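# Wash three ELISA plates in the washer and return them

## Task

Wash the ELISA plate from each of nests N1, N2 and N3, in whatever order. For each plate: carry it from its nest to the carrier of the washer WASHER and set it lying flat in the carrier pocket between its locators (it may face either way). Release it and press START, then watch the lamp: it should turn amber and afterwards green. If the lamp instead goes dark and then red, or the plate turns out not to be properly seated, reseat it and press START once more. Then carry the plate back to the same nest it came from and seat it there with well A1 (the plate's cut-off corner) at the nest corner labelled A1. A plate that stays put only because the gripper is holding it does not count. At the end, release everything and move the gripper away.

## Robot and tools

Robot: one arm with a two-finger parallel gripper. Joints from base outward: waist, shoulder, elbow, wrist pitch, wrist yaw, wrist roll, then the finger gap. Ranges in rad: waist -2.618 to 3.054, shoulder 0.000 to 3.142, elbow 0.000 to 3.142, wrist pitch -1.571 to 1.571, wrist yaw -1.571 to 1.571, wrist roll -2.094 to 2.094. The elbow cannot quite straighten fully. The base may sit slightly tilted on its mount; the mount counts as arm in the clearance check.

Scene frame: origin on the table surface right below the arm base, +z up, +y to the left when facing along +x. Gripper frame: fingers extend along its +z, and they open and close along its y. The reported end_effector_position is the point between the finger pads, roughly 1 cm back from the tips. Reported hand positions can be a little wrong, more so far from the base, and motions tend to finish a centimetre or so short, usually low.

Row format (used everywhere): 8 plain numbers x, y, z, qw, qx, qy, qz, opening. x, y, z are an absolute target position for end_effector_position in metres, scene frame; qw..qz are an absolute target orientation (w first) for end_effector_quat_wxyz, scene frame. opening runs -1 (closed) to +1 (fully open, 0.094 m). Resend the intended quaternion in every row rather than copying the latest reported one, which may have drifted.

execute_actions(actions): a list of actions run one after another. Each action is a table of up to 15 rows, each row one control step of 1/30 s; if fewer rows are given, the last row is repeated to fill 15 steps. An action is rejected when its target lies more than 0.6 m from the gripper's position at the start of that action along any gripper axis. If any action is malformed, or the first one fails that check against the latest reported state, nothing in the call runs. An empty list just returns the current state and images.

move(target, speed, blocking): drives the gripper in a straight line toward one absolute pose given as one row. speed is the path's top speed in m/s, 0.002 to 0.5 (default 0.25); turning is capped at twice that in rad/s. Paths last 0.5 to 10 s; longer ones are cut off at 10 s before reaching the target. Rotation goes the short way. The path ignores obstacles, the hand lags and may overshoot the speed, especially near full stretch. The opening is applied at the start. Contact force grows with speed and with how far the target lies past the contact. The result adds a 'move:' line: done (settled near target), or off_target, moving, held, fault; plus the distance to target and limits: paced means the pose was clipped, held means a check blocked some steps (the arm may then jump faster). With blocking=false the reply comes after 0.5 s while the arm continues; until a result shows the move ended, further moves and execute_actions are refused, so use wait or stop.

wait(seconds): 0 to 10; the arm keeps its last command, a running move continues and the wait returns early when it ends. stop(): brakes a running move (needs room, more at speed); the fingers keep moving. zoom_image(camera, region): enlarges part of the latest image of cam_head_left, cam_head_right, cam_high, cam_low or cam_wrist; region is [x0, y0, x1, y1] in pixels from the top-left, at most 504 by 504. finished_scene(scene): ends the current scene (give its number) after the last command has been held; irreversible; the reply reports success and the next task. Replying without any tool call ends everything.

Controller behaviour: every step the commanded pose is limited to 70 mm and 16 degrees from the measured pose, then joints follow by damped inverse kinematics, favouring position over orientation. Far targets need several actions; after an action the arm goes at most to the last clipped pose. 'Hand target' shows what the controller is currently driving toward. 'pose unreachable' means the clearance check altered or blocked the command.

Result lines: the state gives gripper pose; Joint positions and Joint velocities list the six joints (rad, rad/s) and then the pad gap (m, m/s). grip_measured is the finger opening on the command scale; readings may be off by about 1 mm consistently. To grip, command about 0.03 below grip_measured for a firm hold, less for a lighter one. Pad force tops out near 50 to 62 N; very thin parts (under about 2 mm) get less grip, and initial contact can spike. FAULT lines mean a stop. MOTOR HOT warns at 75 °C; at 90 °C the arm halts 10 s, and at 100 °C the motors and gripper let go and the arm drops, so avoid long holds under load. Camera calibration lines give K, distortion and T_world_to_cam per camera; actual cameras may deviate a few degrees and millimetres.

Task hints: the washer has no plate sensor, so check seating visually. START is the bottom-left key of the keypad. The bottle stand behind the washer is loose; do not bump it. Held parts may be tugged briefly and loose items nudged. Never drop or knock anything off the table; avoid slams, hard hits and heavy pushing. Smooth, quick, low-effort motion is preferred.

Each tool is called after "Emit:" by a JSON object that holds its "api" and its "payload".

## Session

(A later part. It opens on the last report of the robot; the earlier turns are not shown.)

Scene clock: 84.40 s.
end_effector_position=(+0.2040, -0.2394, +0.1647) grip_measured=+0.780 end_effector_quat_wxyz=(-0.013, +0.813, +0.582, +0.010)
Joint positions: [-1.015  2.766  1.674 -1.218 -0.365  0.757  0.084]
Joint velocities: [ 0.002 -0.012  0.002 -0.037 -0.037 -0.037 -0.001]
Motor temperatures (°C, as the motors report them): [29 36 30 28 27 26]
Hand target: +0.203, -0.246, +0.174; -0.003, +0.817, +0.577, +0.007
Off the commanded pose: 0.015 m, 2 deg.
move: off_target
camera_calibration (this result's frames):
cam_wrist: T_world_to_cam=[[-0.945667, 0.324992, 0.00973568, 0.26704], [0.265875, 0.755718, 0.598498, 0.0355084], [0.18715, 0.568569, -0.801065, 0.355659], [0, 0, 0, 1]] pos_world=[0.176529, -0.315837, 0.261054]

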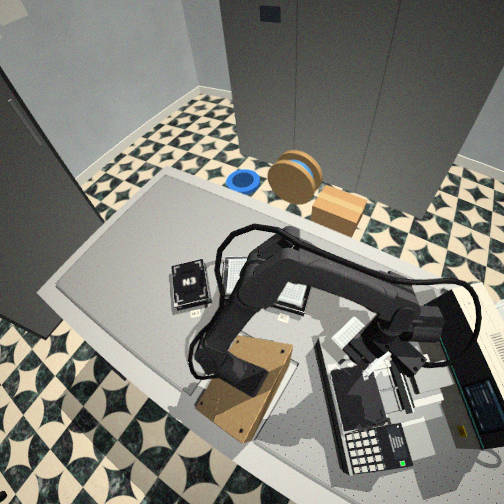

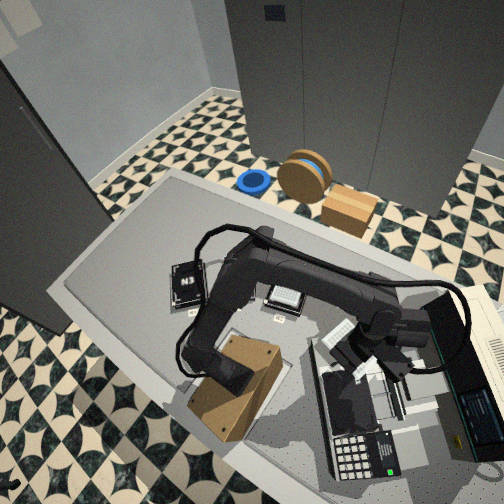

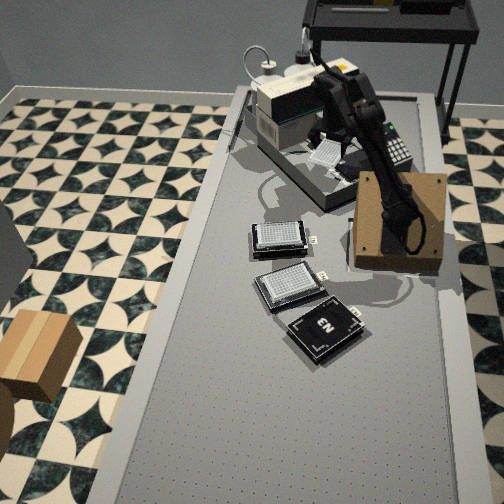

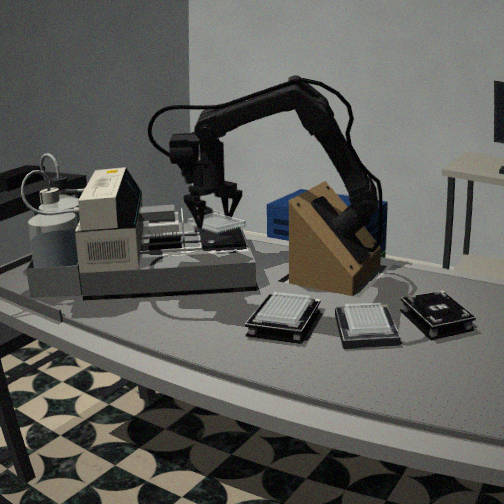

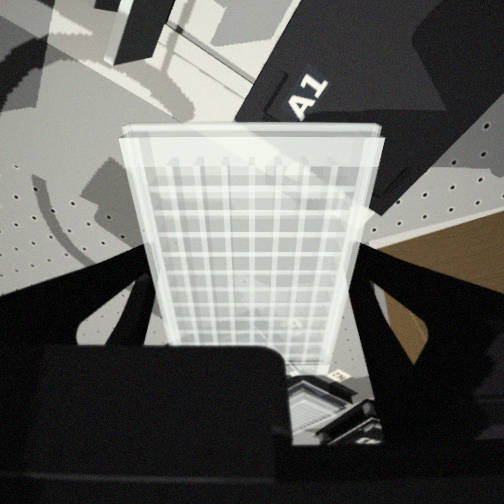

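Emit:
{"api": "move", "payload": {"target": [0.112,-0.30,0.165,0,0.94,0.342,0,0.745], "speed": 0.08}}

Scene clock: 100.67 s.
end_effector_position=(+0.1158, -0.2853, +0.1578) grip_measured=+0.780 end_effector_quat_wxyz=(-0.023, +0.937, +0.348, +0.010)
Joint positions: [-1.264  2.872  1.699 -1.207 -0.196  1.099  0.084]
Joint velocities: [-0.002  0.007  0.002 -0.022  0.037  0.095  0.   ]
Motor temperatures (°C, as the motors report them): [29 38 31 27 27 26]
Hand target: +0.114, -0.299, +0.166; -0.001, +0.939, +0.344, +0.003
Off the commanded pose: 0.017 m, 3 deg.
move: off_target
camera_calibration (this result's frames):
cam_wrist: T_world_to_cam=[[-0.64974, 0.759218, 0.0377689, 0.283743], [0.622084, 0.502512, 0.600411, -0.0159007], [0.436863, 0.413607, -0.798799, 0.319226], [0, 0, 0, 1]] pos_world=[0.0547931, -0.339467, 0.253827]

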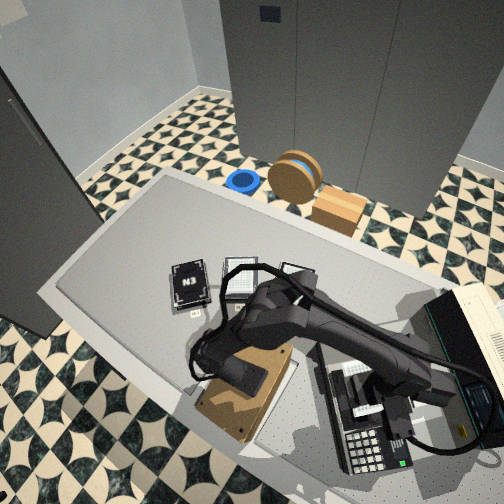

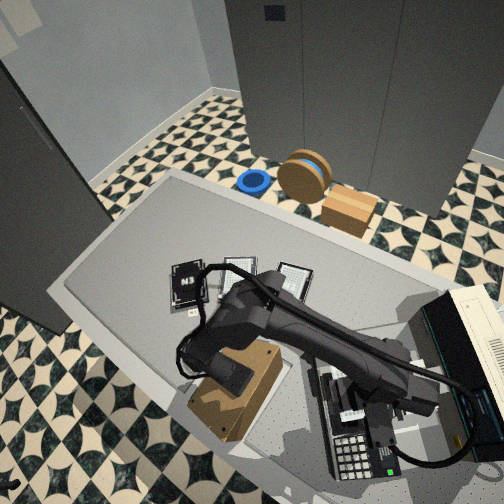

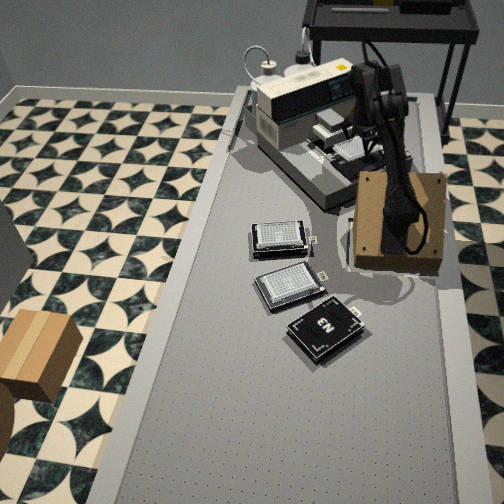

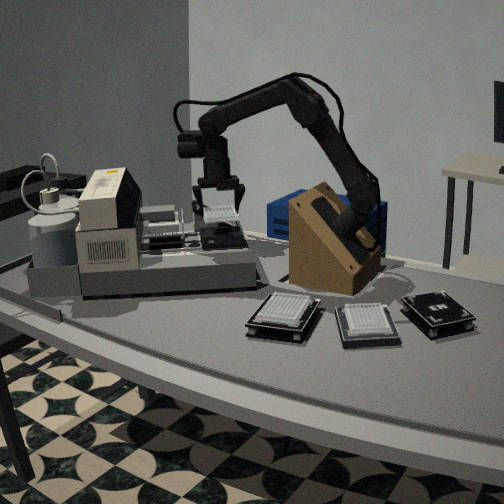

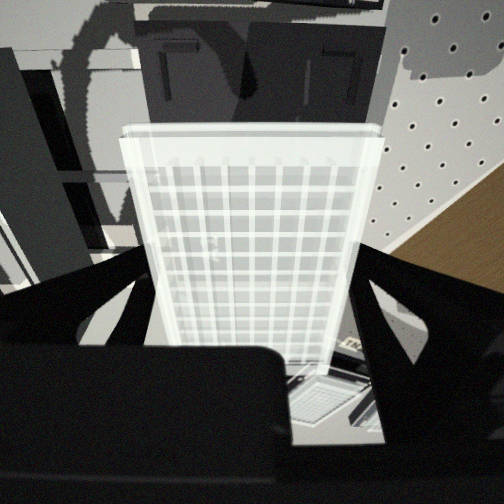

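Emit:
{"api": "move", "payload": {"target": [0.097,-0.296,0.13,0,0.943,0.334,0,0.745], "speed": 0.04}}

Scene clock: 109.33 s.
end_effector_position=(+0.1021, -0.2908, +0.1316) grip_measured=+0.780 end_effector_quat_wxyz=(-0.006, +0.940, +0.340, +0.005)
Joint positions: [-1.289  2.872  1.586 -1.061 -0.173  1.105  0.084]
Joint velocities: [-0.022  0.017 -0.022 -0.007 -0.007 -0.022 -0.   ]
Motor temperatures (°C, as the motors report them): [28 38 31 27 27 26]
Hand target: +0.097, -0.295, +0.130; -0.000, +0.943, +0.334, +0.000
Off the commanded pose: 0.008 m, 1 deg.
move: done
camera_calibration (this result's frames):
cam_wrist: T_world_to_cam=[[-0.636902, 0.770888, 0.00934228, 0.285852], [0.629317, 0.51286, 0.583896, 0.0154641], [0.445327, 0.377764, -0.811775, 0.296976], [0, 0, 0, 1]] pos_world=[0.0400765, -0.340478, 0.229378]

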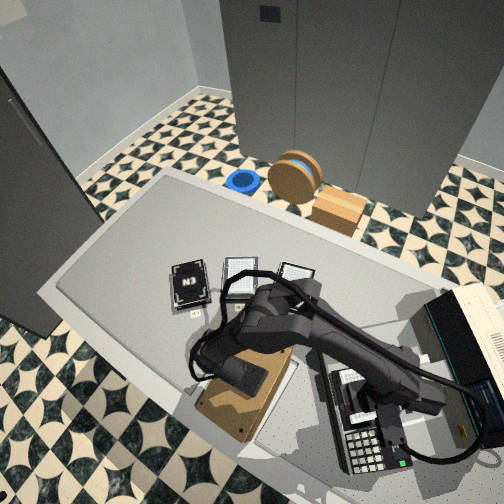

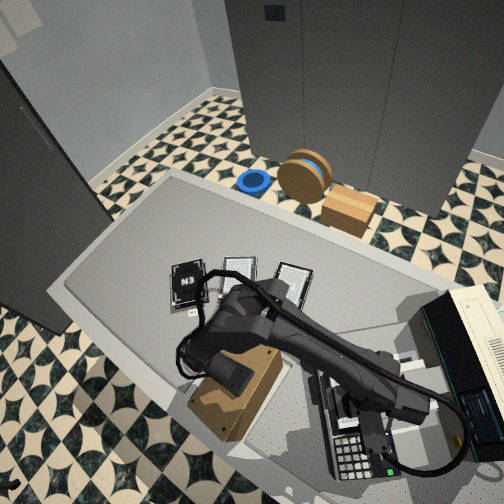

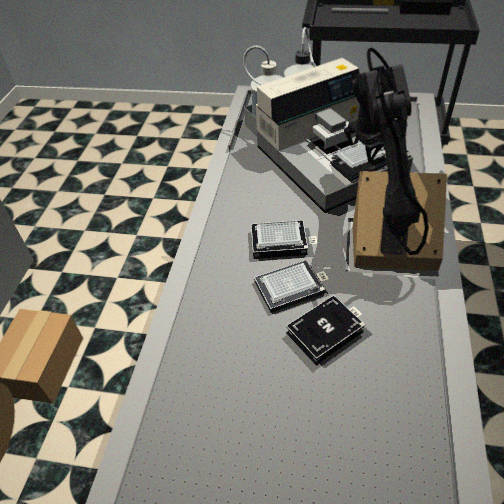

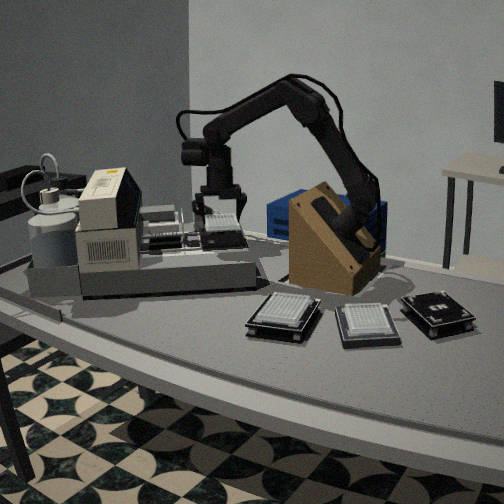

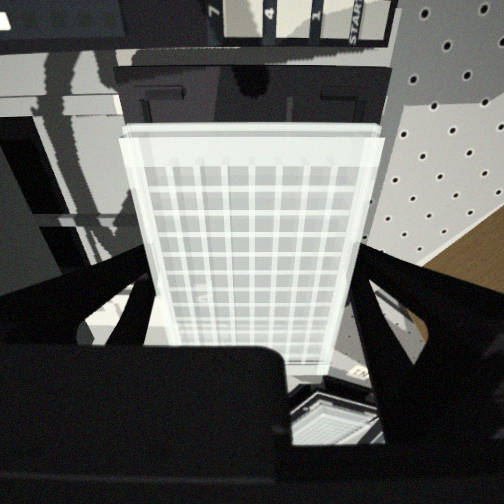

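Emit:
{"api": "move", "payload": {"target": [0.099,-0.294,0.111,0,0.941,0.338,0,0.745], "speed": 0.03}}

Emit:
{"api": "zoom_image", "payload": {"camera": "cam_wrist", "region": [80,0,430,200]}}

Scene clock: 114.23 s.
end_effector_position=(+0.0988, -0.2903, +0.1124) grip_measured=+0.780 end_effector_quat_wxyz=(-0.007, +0.941, +0.339, +0.005)
Joint positions: [-1.289  2.892  1.537 -0.993 -0.173  1.108  0.084]
Joint velocities: [-0.022  0.022  0.002  0.037  0.11  -0.022 -0.001]
Motor temperatures (°C, as the motors report them): [28 39 31 27 27 26]
Hand target: +0.099, -0.294, +0.111; -0.000, +0.941, +0.338, -0.000
Off the commanded pose: 0.004 m, 1 deg.
move: done
camera_calibration (this result's frames):
cam_wrist: T_world_to_cam=[[-0.634644, 0.772732, 0.0105595, 0.28374], [0.630821, 0.510103, 0.584688, 0.0274845], [0.446421, 0.37773, -0.81119, 0.28251], [0, 0, 0, 1]] pos_world=[0.036618, -0.339987, 0.210103]

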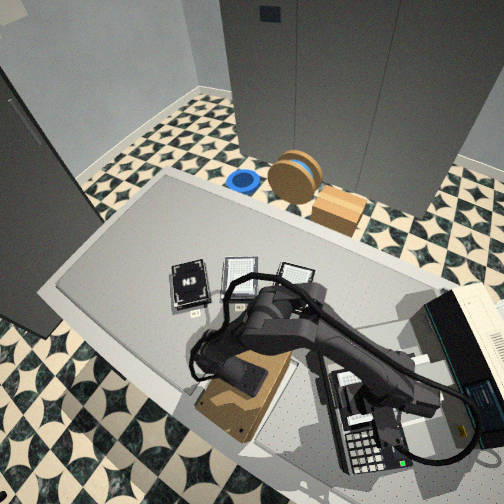

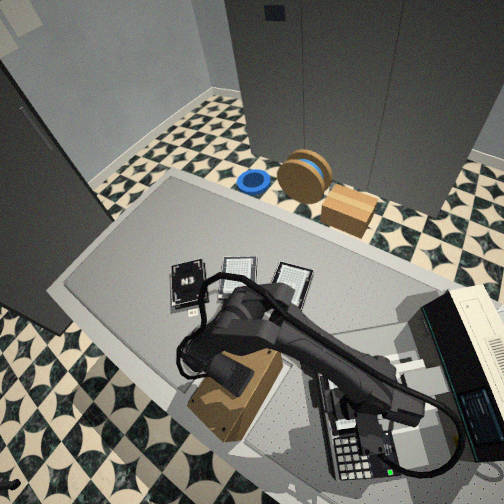

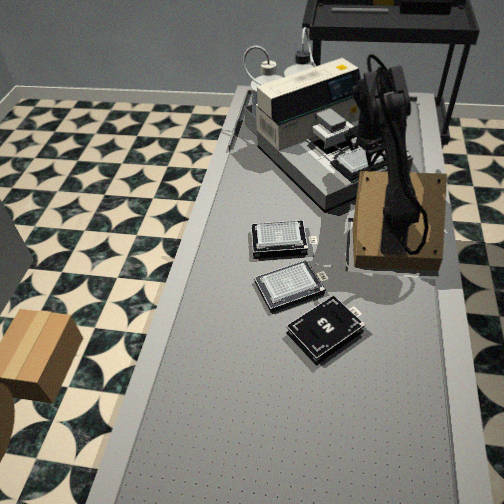

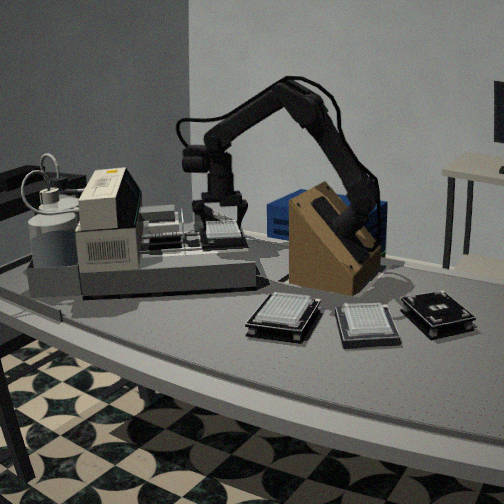

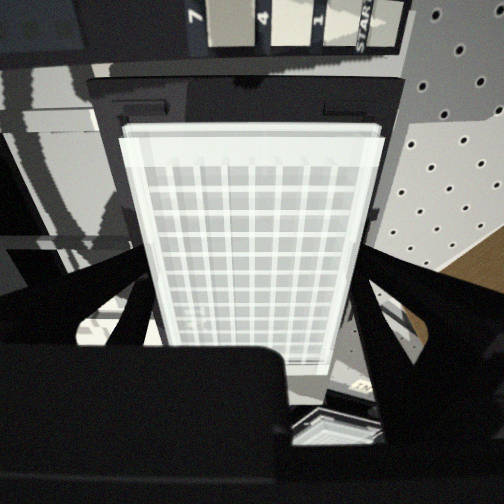

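Region (80, 0, 430, 200) of cam_wrist's 504x504 image, scaled by 1.440, with more detail than that image has; it fills the top 288 rows of this view, and the rest is white.

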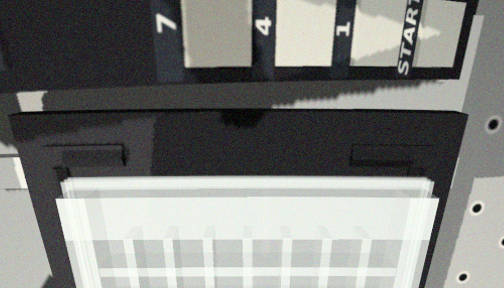

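Need ~2 mm left: target ≈(0.101,-0.2915).

Emit:
{"api": "execute_actions", "payload": {"actions": [[[0.104,-0.297,0.110,0,0.941,0.339,0,0.745]],[[0.104,-0.297,0.108,0,0.941,0.339,0,0.745]]]}}

Scene clock: 117.77 s.
end_effector_position=(+0.0998, -0.2885, +0.1061) grip_measured=+0.780 end_effector_quat_wxyz=(-0.014, +0.942, +0.337, +0.004)
Joint positions: [-1.279  2.908  1.537 -0.991 -0.176  1.117  0.084]
Joint velocities: [-0.007  0.002  0.012  0.037 -0.066  0.066 -0.   ]
Motor temperatures (°C, as the motors report them): [28 39 31 27 27 26]
Hand target: +0.104, -0.297, +0.108; +0.000, +0.941, +0.339, +0.000
Off the commanded pose: 0.010 m, 2 deg.
camera_calibration (this result's frames):
cam_wrist: T_world_to_cam=[[-0.630959, 0.775398, 0.0254592, 0.281884], [0.637329, 0.499339, 0.586917, 0.0256248], [0.442382, 0.386547, -0.809247, 0.279051], [0, 0, 0, 1]] pos_world=[0.0380791, -0.339234, 0.203605]

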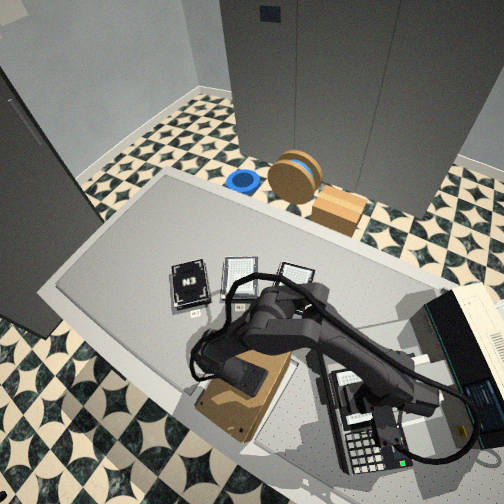

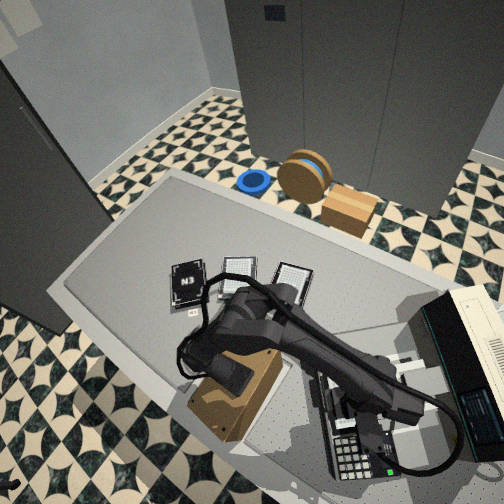

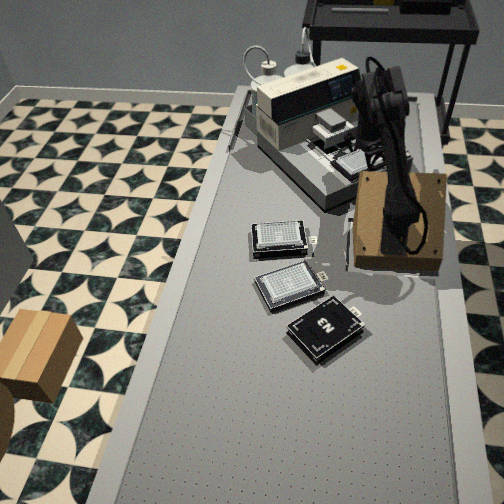

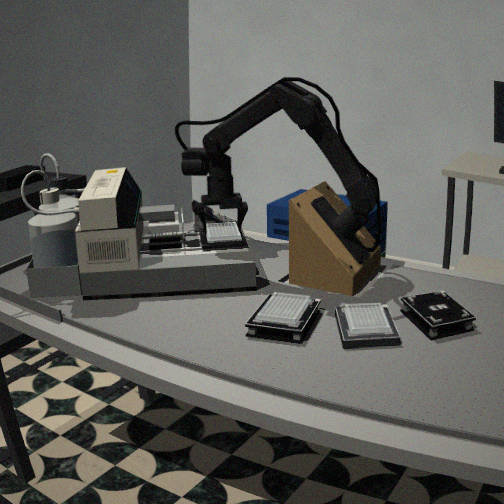

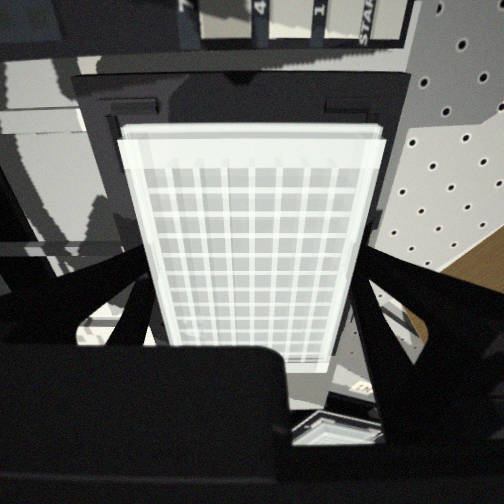

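Elbow stuck. Lift and redo.

Emit:
{"api": "move", "payload": {"target": [0.103,-0.30,0.155,0,0.941,0.339,0,0.745], "speed": 0.04}}

Emit:
{"api": "move", "payload": {"target": [0.101,-0.297,0.110,0,0.941,0.339,0,0.745], "speed": 0.03}}

Scene clock: 123.03 s.
end_effector_position=(+0.1060, -0.2938, +0.1342) grip_measured=+0.780 end_effector_quat_wxyz=(-0.019, +0.941, +0.338, +0.004)
Joint positions: [-1.279  2.908  1.655 -1.12  -0.175  1.111  0.084]
Joint velocities: [ 0.007 -0.012 -0.007 -0.051  0.007 -0.066  0.   ]
Motor temperatures (°C, as the motors report them): [28 39 31 27 27 26]
Hand target: +0.104, -0.301, +0.154; +0.000, +0.941, +0.339, +0.000
Off the commanded pose: 0.022 m, 2 deg.
move: off_target
camera_calibration (this result's frames):
cam_wrist: T_world_to_cam=[[-0.633963, 0.772586, 0.0346624, 0.287412], [0.636857, 0.496109, 0.59016, 0.00650363], [0.438753, 0.396215, -0.806542, 0.303919], [0, 0, 0, 1]] pos_world=[0.0447213, -0.345694, 0.231323]

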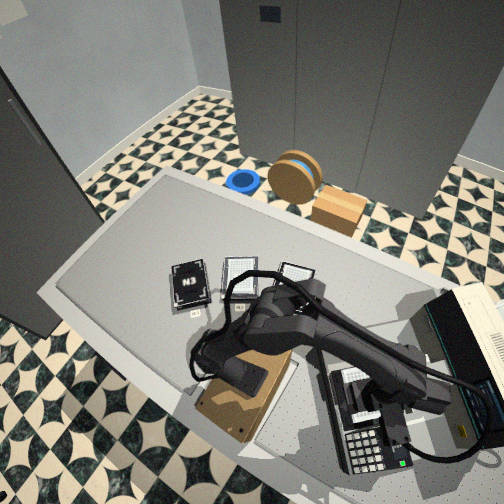

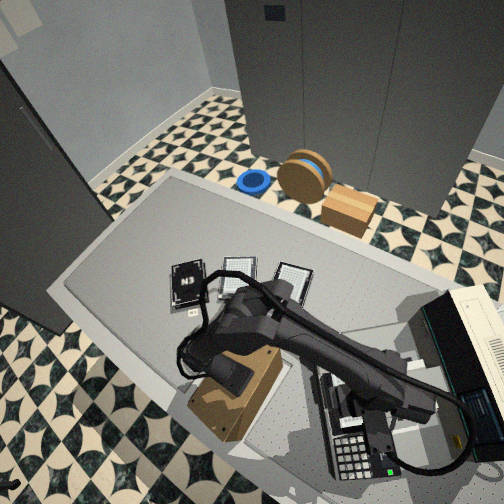

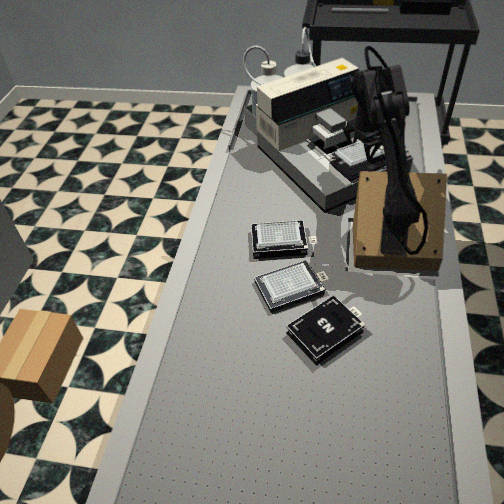

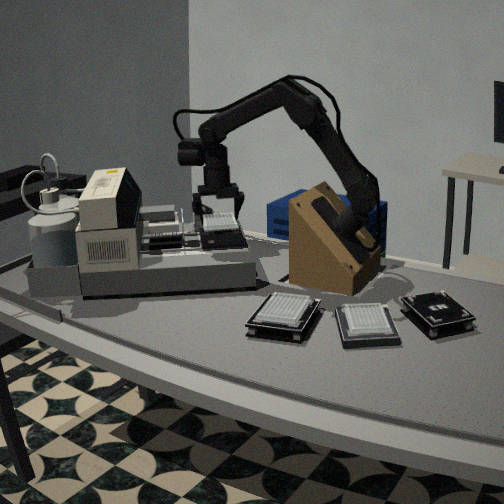

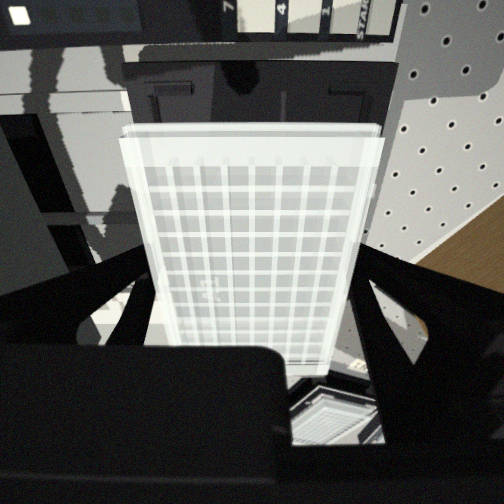

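Scene clock: 124.30 s.
end_effector_position=(+0.1017, -0.2927, +0.1101) grip_measured=+0.780 end_effector_quat_wxyz=(-0.008, +0.940, +0.340, +0.004)
Joint positions: [-1.279  2.908  1.554 -0.996 -0.177  1.111  0.084]
Joint velocities: [-0.007  0.002  0.007 -0.007  0.051  0.007 -0.   ]
Motor temperatures (°C, as the motors report them): [28 40 31 27 27 26]
Hand target: +0.101, -0.296, +0.110; -0.000, +0.941, +0.339, +0.000
Off the commanded pose: 0.004 m, 1 deg.
move: done
camera_calibration (this result's frames):
cam_wrist: T_world_to_cam=[[-0.637047, 0.770694, 0.0142059, 0.286701], [0.631228, 0.511011, 0.583455, 0.0286616], [0.442406, 0.380655, -0.812021, 0.281608], [0, 0, 0, 1]] pos_world=[0.0399649, -0.342801, 0.207876]

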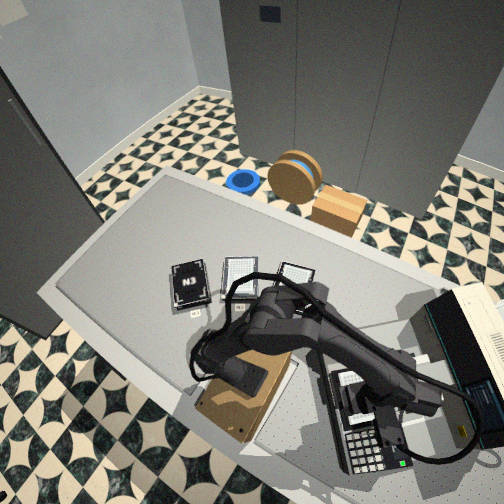

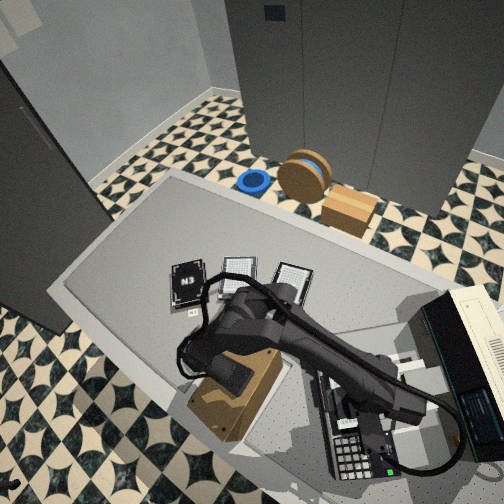

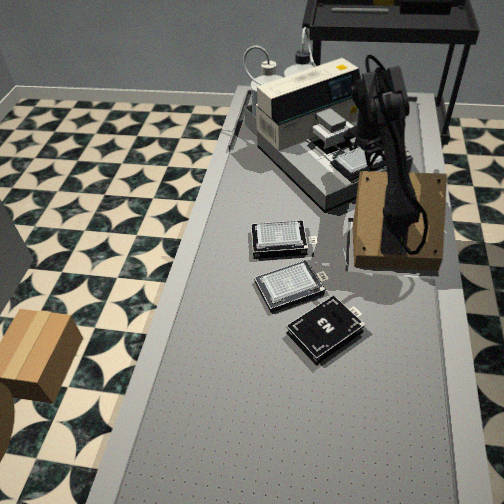

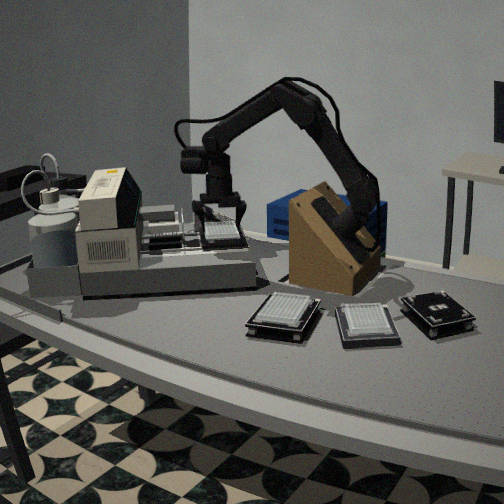

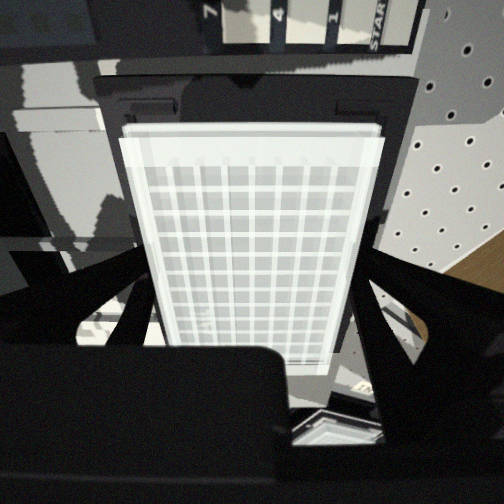

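Slightly left; descent drifts right. Good.

Emit:
{"api": "execute_actions", "payload": {"actions": [[[0.1005,-0.2955,0.107,0,0.941,0.339,0,0.745]],[[0.1005,-0.2955,0.104,0,0.941,0.339,0,0.745]],[[0.1005,-0.2955,0.101,0,0.941,0.339,0,0.745]]]}}

Scene clock: 130.50 s.
end_effector_position=(+0.1007, -0.2928, +0.1045) grip_measured=+0.780 end_effector_quat_wxyz=(-0.004, +0.940, +0.340, +0.003)
Joint positions: [-1.279  2.908  1.53  -0.964 -0.177  1.113  0.084]
Joint velocities: [-0.002 -0.012 -0.007  0.022 -0.022  0.081 -0.001]
Motor temperatures (°C, as the motors report them): [28 40 31 27 27 26]
Hand target: +0.100, -0.295, +0.101; +0.000, +0.941, +0.339, +0.000
Off the commanded pose: 0.004 m, 1 deg.
camera_calibration (this result's frames):
cam_wrist: T_world_to_cam=[[-0.636646, 0.771123, 0.00712847, 0.287048], [0.630441, 0.51513, 0.580676, 0.0341042], [0.444101, 0.374179, -0.814103, 0.275729], [0, 0, 0, 1]] pos_world=[0.0387958, -0.34209, 0.202623]

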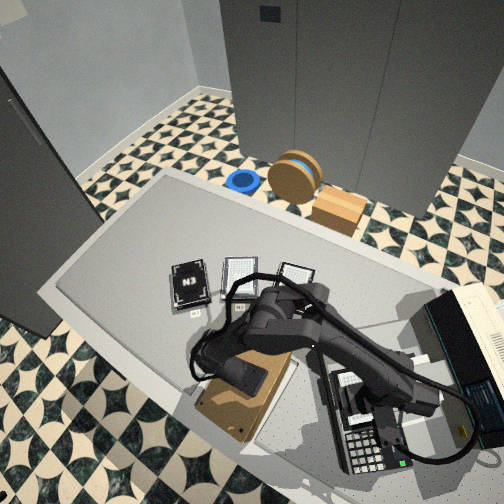

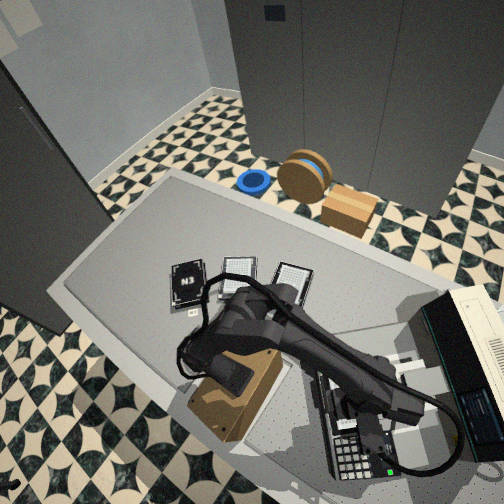

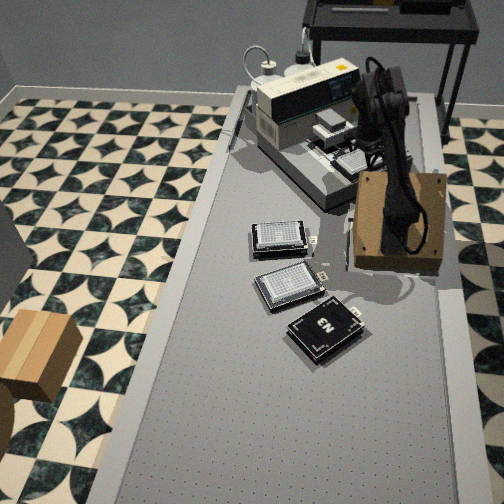

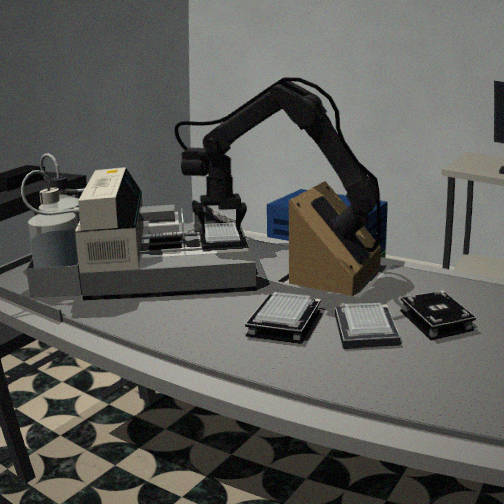

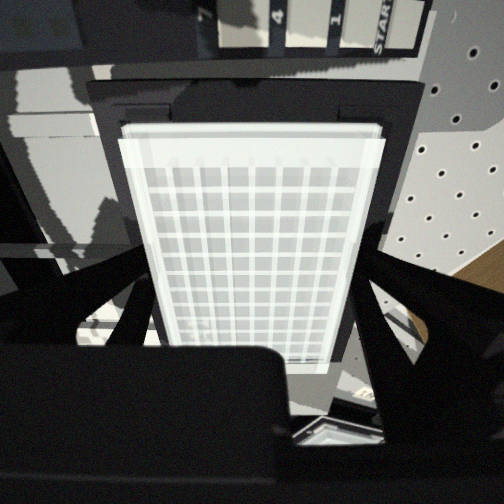

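Emit:
{"api": "execute_actions", "payload": {"actions": [[[0.102,-0.2935,0.100,0,0.941,0.339,0,0.745]],[[0.102,-0.2935,0.098,0,0.941,0.339,0,0.745]]]}}

Scene clock: 138.77 s.
end_effector_position=(+0.1005, -0.2927, +0.1034) grip_measured=+0.780 end_effector_quat_wxyz=(-0.004, +0.941, +0.338, +0.003)
Joint positions: [-1.279  2.908  1.525 -0.958 -0.177  1.117  0.084]
Joint velocities: [-0.012 -0.007 -0.002 -0.022 -0.007 -0.007 -0.001]
Motor temperatures (°C, as the motors report them): [27 40 30 28 27 26]
Hand target: +0.102, -0.293, +0.098; -0.000, +0.941, +0.339, -0.000
Off the commanded pose: 0.006 m, 1 deg.
camera_calibration (this result's frames):
cam_wrist: T_world_to_cam=[[-0.633262, 0.773913, 0.00615443, 0.287384], [0.632567, 0.512989, 0.58026, 0.0340557], [0.445914, 0.371349, -0.814408, 0.273872], [0, 0, 0, 1]] pos_world=[0.0383239, -0.341583, 0.201514]

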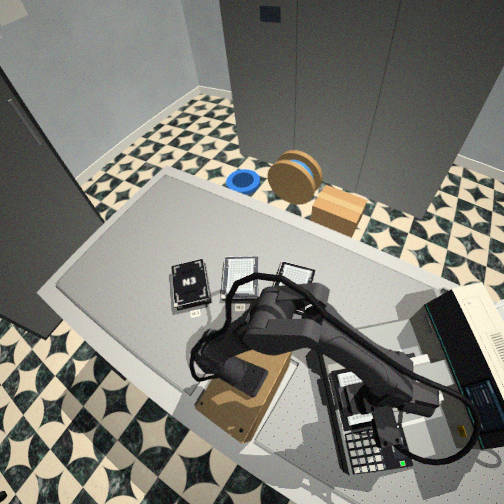

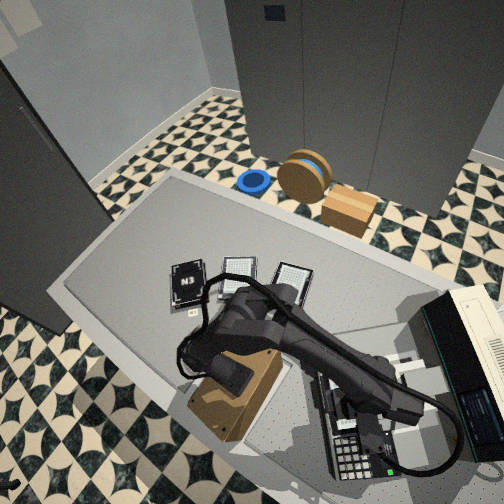

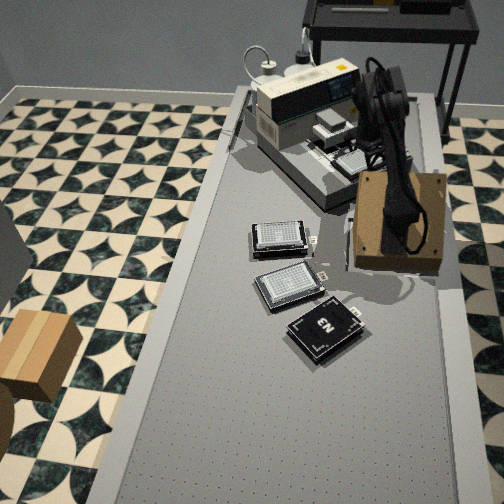

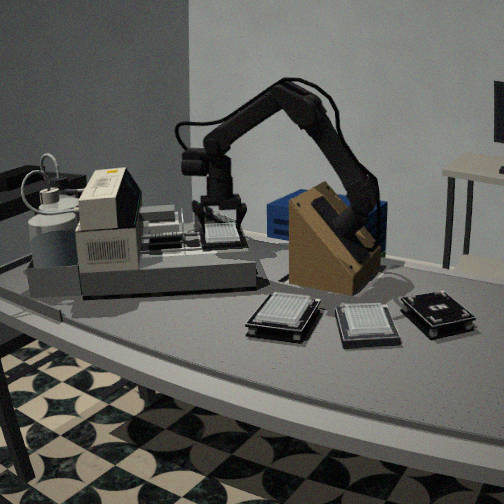

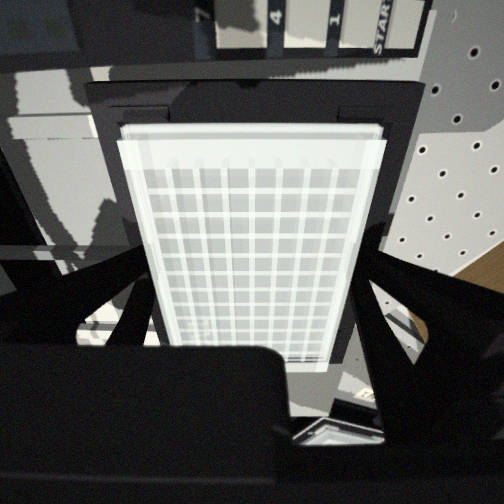

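Resting on the top locators. Slide toward +x_g.

Emit:
{"api": "execute_actions", "payload": {"actions": [[[0.105,-0.290,0.102,0,0.941,0.339,0,0.745]],[[0.106,-0.290,0.101,0,0.941,0.339,0,0.745]]]}}

Scene clock: 143.20 s.
end_effector_position=(+0.1007, -0.2922, +0.1026) grip_measured=+0.780 end_effector_quat_wxyz=(-0.005, +0.941, +0.339, -0.002)
Joint positions: [-1.272  2.908  1.524 -0.957 -0.171  1.121  0.084]
Joint velocities: [ 0.012 -0.002 -0.012 -0.037  0.037  0.095 -0.001]
Motor temperatures (°C, as the motors report them): [27 40 30 28 27 26]
Hand target: +0.106, -0.290, +0.101; -0.000, +0.941, +0.339, -0.000
Off the commanded pose: 0.006 m, 1 deg.
camera_calibration (this result's frames):
cam_wrist: T_world_to_cam=[[-0.634494, 0.772832, 0.012124, 0.286358], [0.63809, 0.51489, 0.572477, 0.0349217], [0.436186, 0.37097, -0.819831, 0.274398], [0, 0, 0, 1]] pos_world=[0.0397205, -0.341081, 0.201496]

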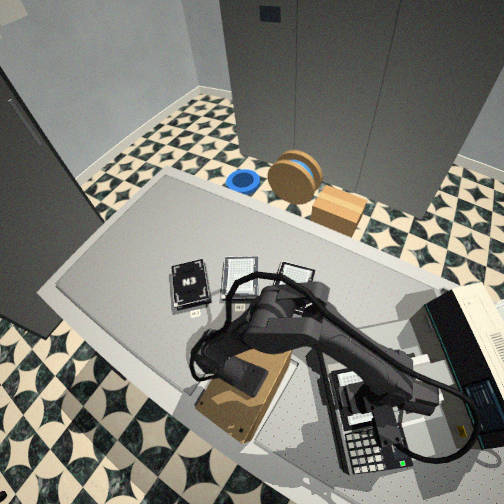

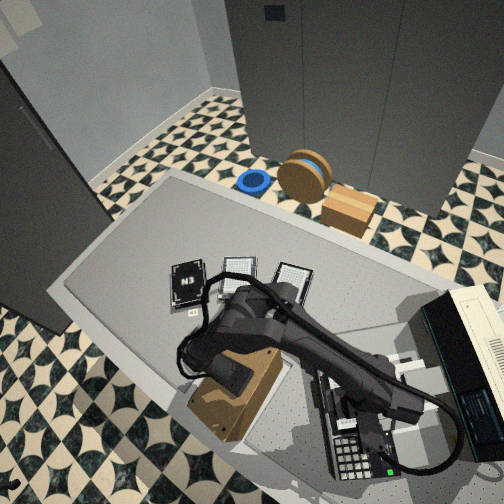

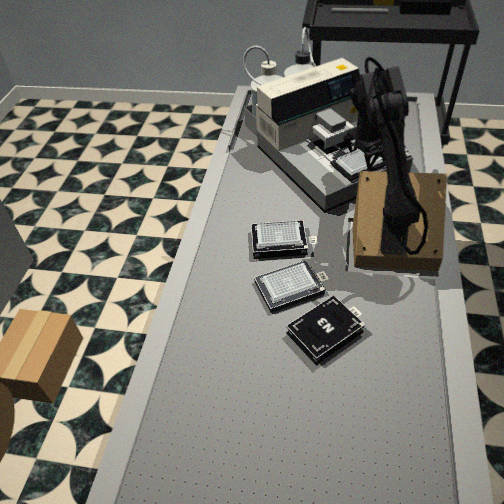

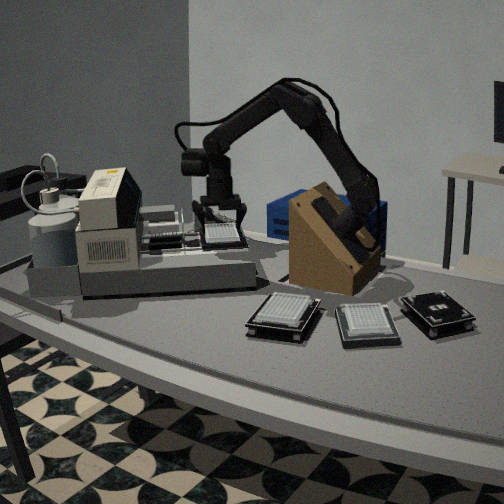

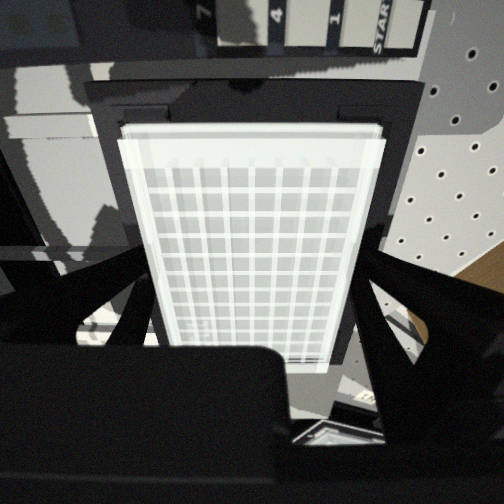

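Emit:
{"api": "execute_actions", "payload": {"actions": [[[0.101,-0.288,0.099,0,0.941,0.339,0,0.745]],[[0.100,-0.287,0.097,0,0.941,0.339,0,0.745]]]}}

Emit:
{"api": "zoom_image", "payload": {"camera": "cam_low", "region": [170,190,270,260]}}

Scene clock: 148.77 s.
end_effector_position=(+0.1006, -0.2917, +0.1030) grip_measured=+0.780 end_effector_quat_wxyz=(+0.003, +0.940, +0.340, -0.003)
Joint positions: [-1.272  2.892  1.5   -0.933 -0.171  1.121  0.084]
Joint velocities: [ 0.002 -0.022  0.002 -0.022  0.007 -0.037  0.001]
Motor temperatures (°C, as the motors report them): [27 41 30 28 27 26]
Hand target: +0.100, -0.287, +0.097; -0.000, +0.941, +0.339, -0.000
Off the commanded pose: 0.008 m, 0 deg.
camera_calibration (this result's frames):
cam_wrist: T_world_to_cam=[[-0.636627, 0.77117, -0.00177015, 0.287111], [0.634555, 0.525148, 0.567062, 0.038387], [0.438231, 0.359884, -0.823673, 0.271515], [0, 0, 0, 1]] pos_world=[0.0394371, -0.339284, 0.20238]

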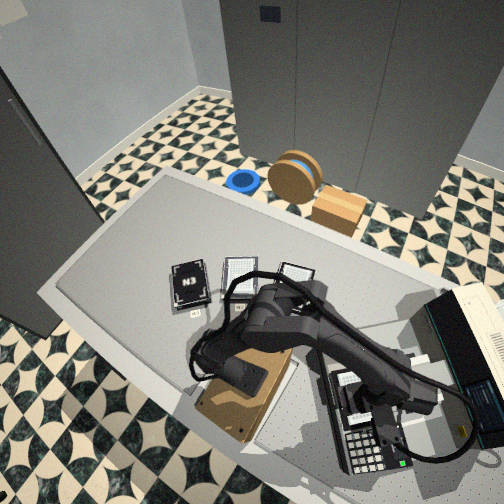

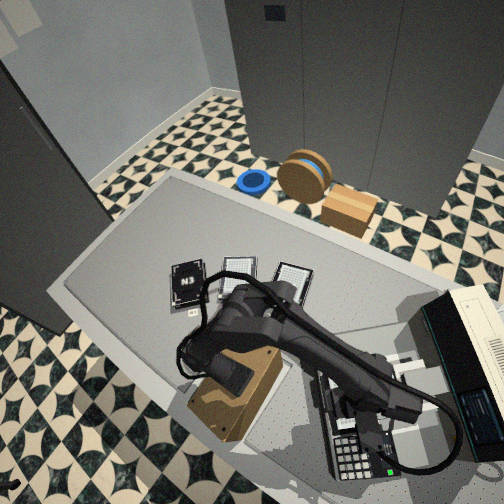

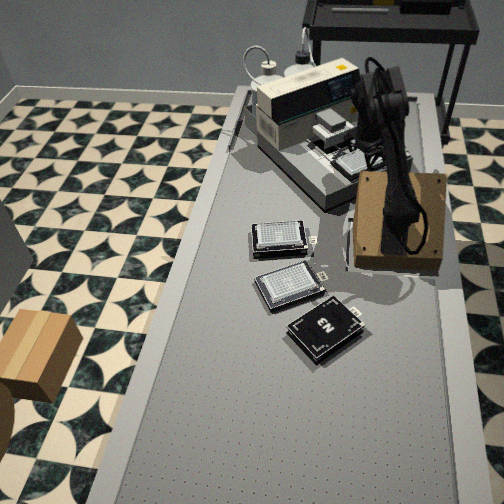

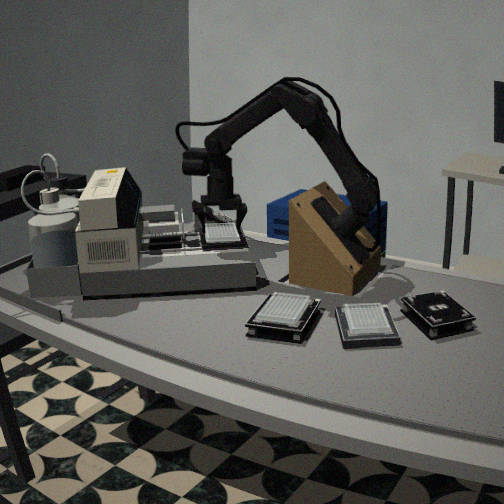

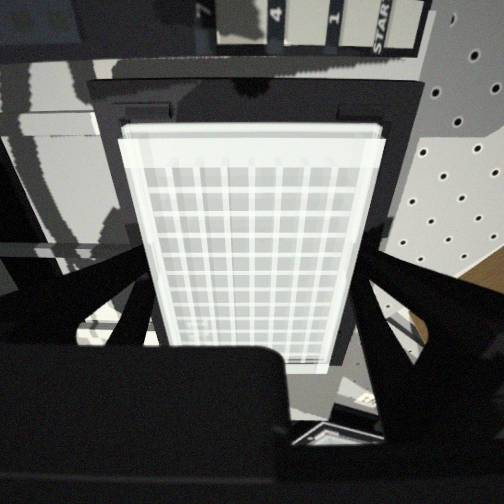

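Region (170, 190, 270, 260) of cam_low's 504x504 image, scaled by 5.040, with more detail than that image has; it fills the top 353 rows of this view, and the rest is white.

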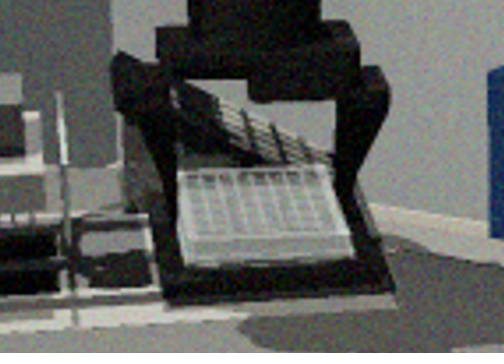

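Emit:
{"api": "zoom_image", "payload": {"camera": "cam_wrist", "region": [80,70,430,250]}}

Region (80, 70, 430, 250) of cam_wrist's 504x504 image, scaled by 1.440, with more detail than that image has; it fills the top 259 rows of this view, and the rest is white.

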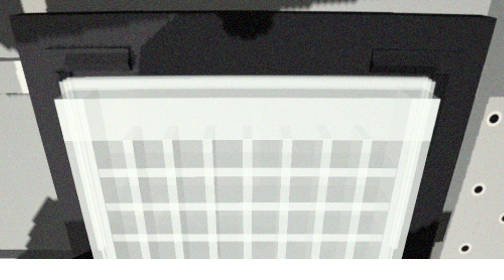

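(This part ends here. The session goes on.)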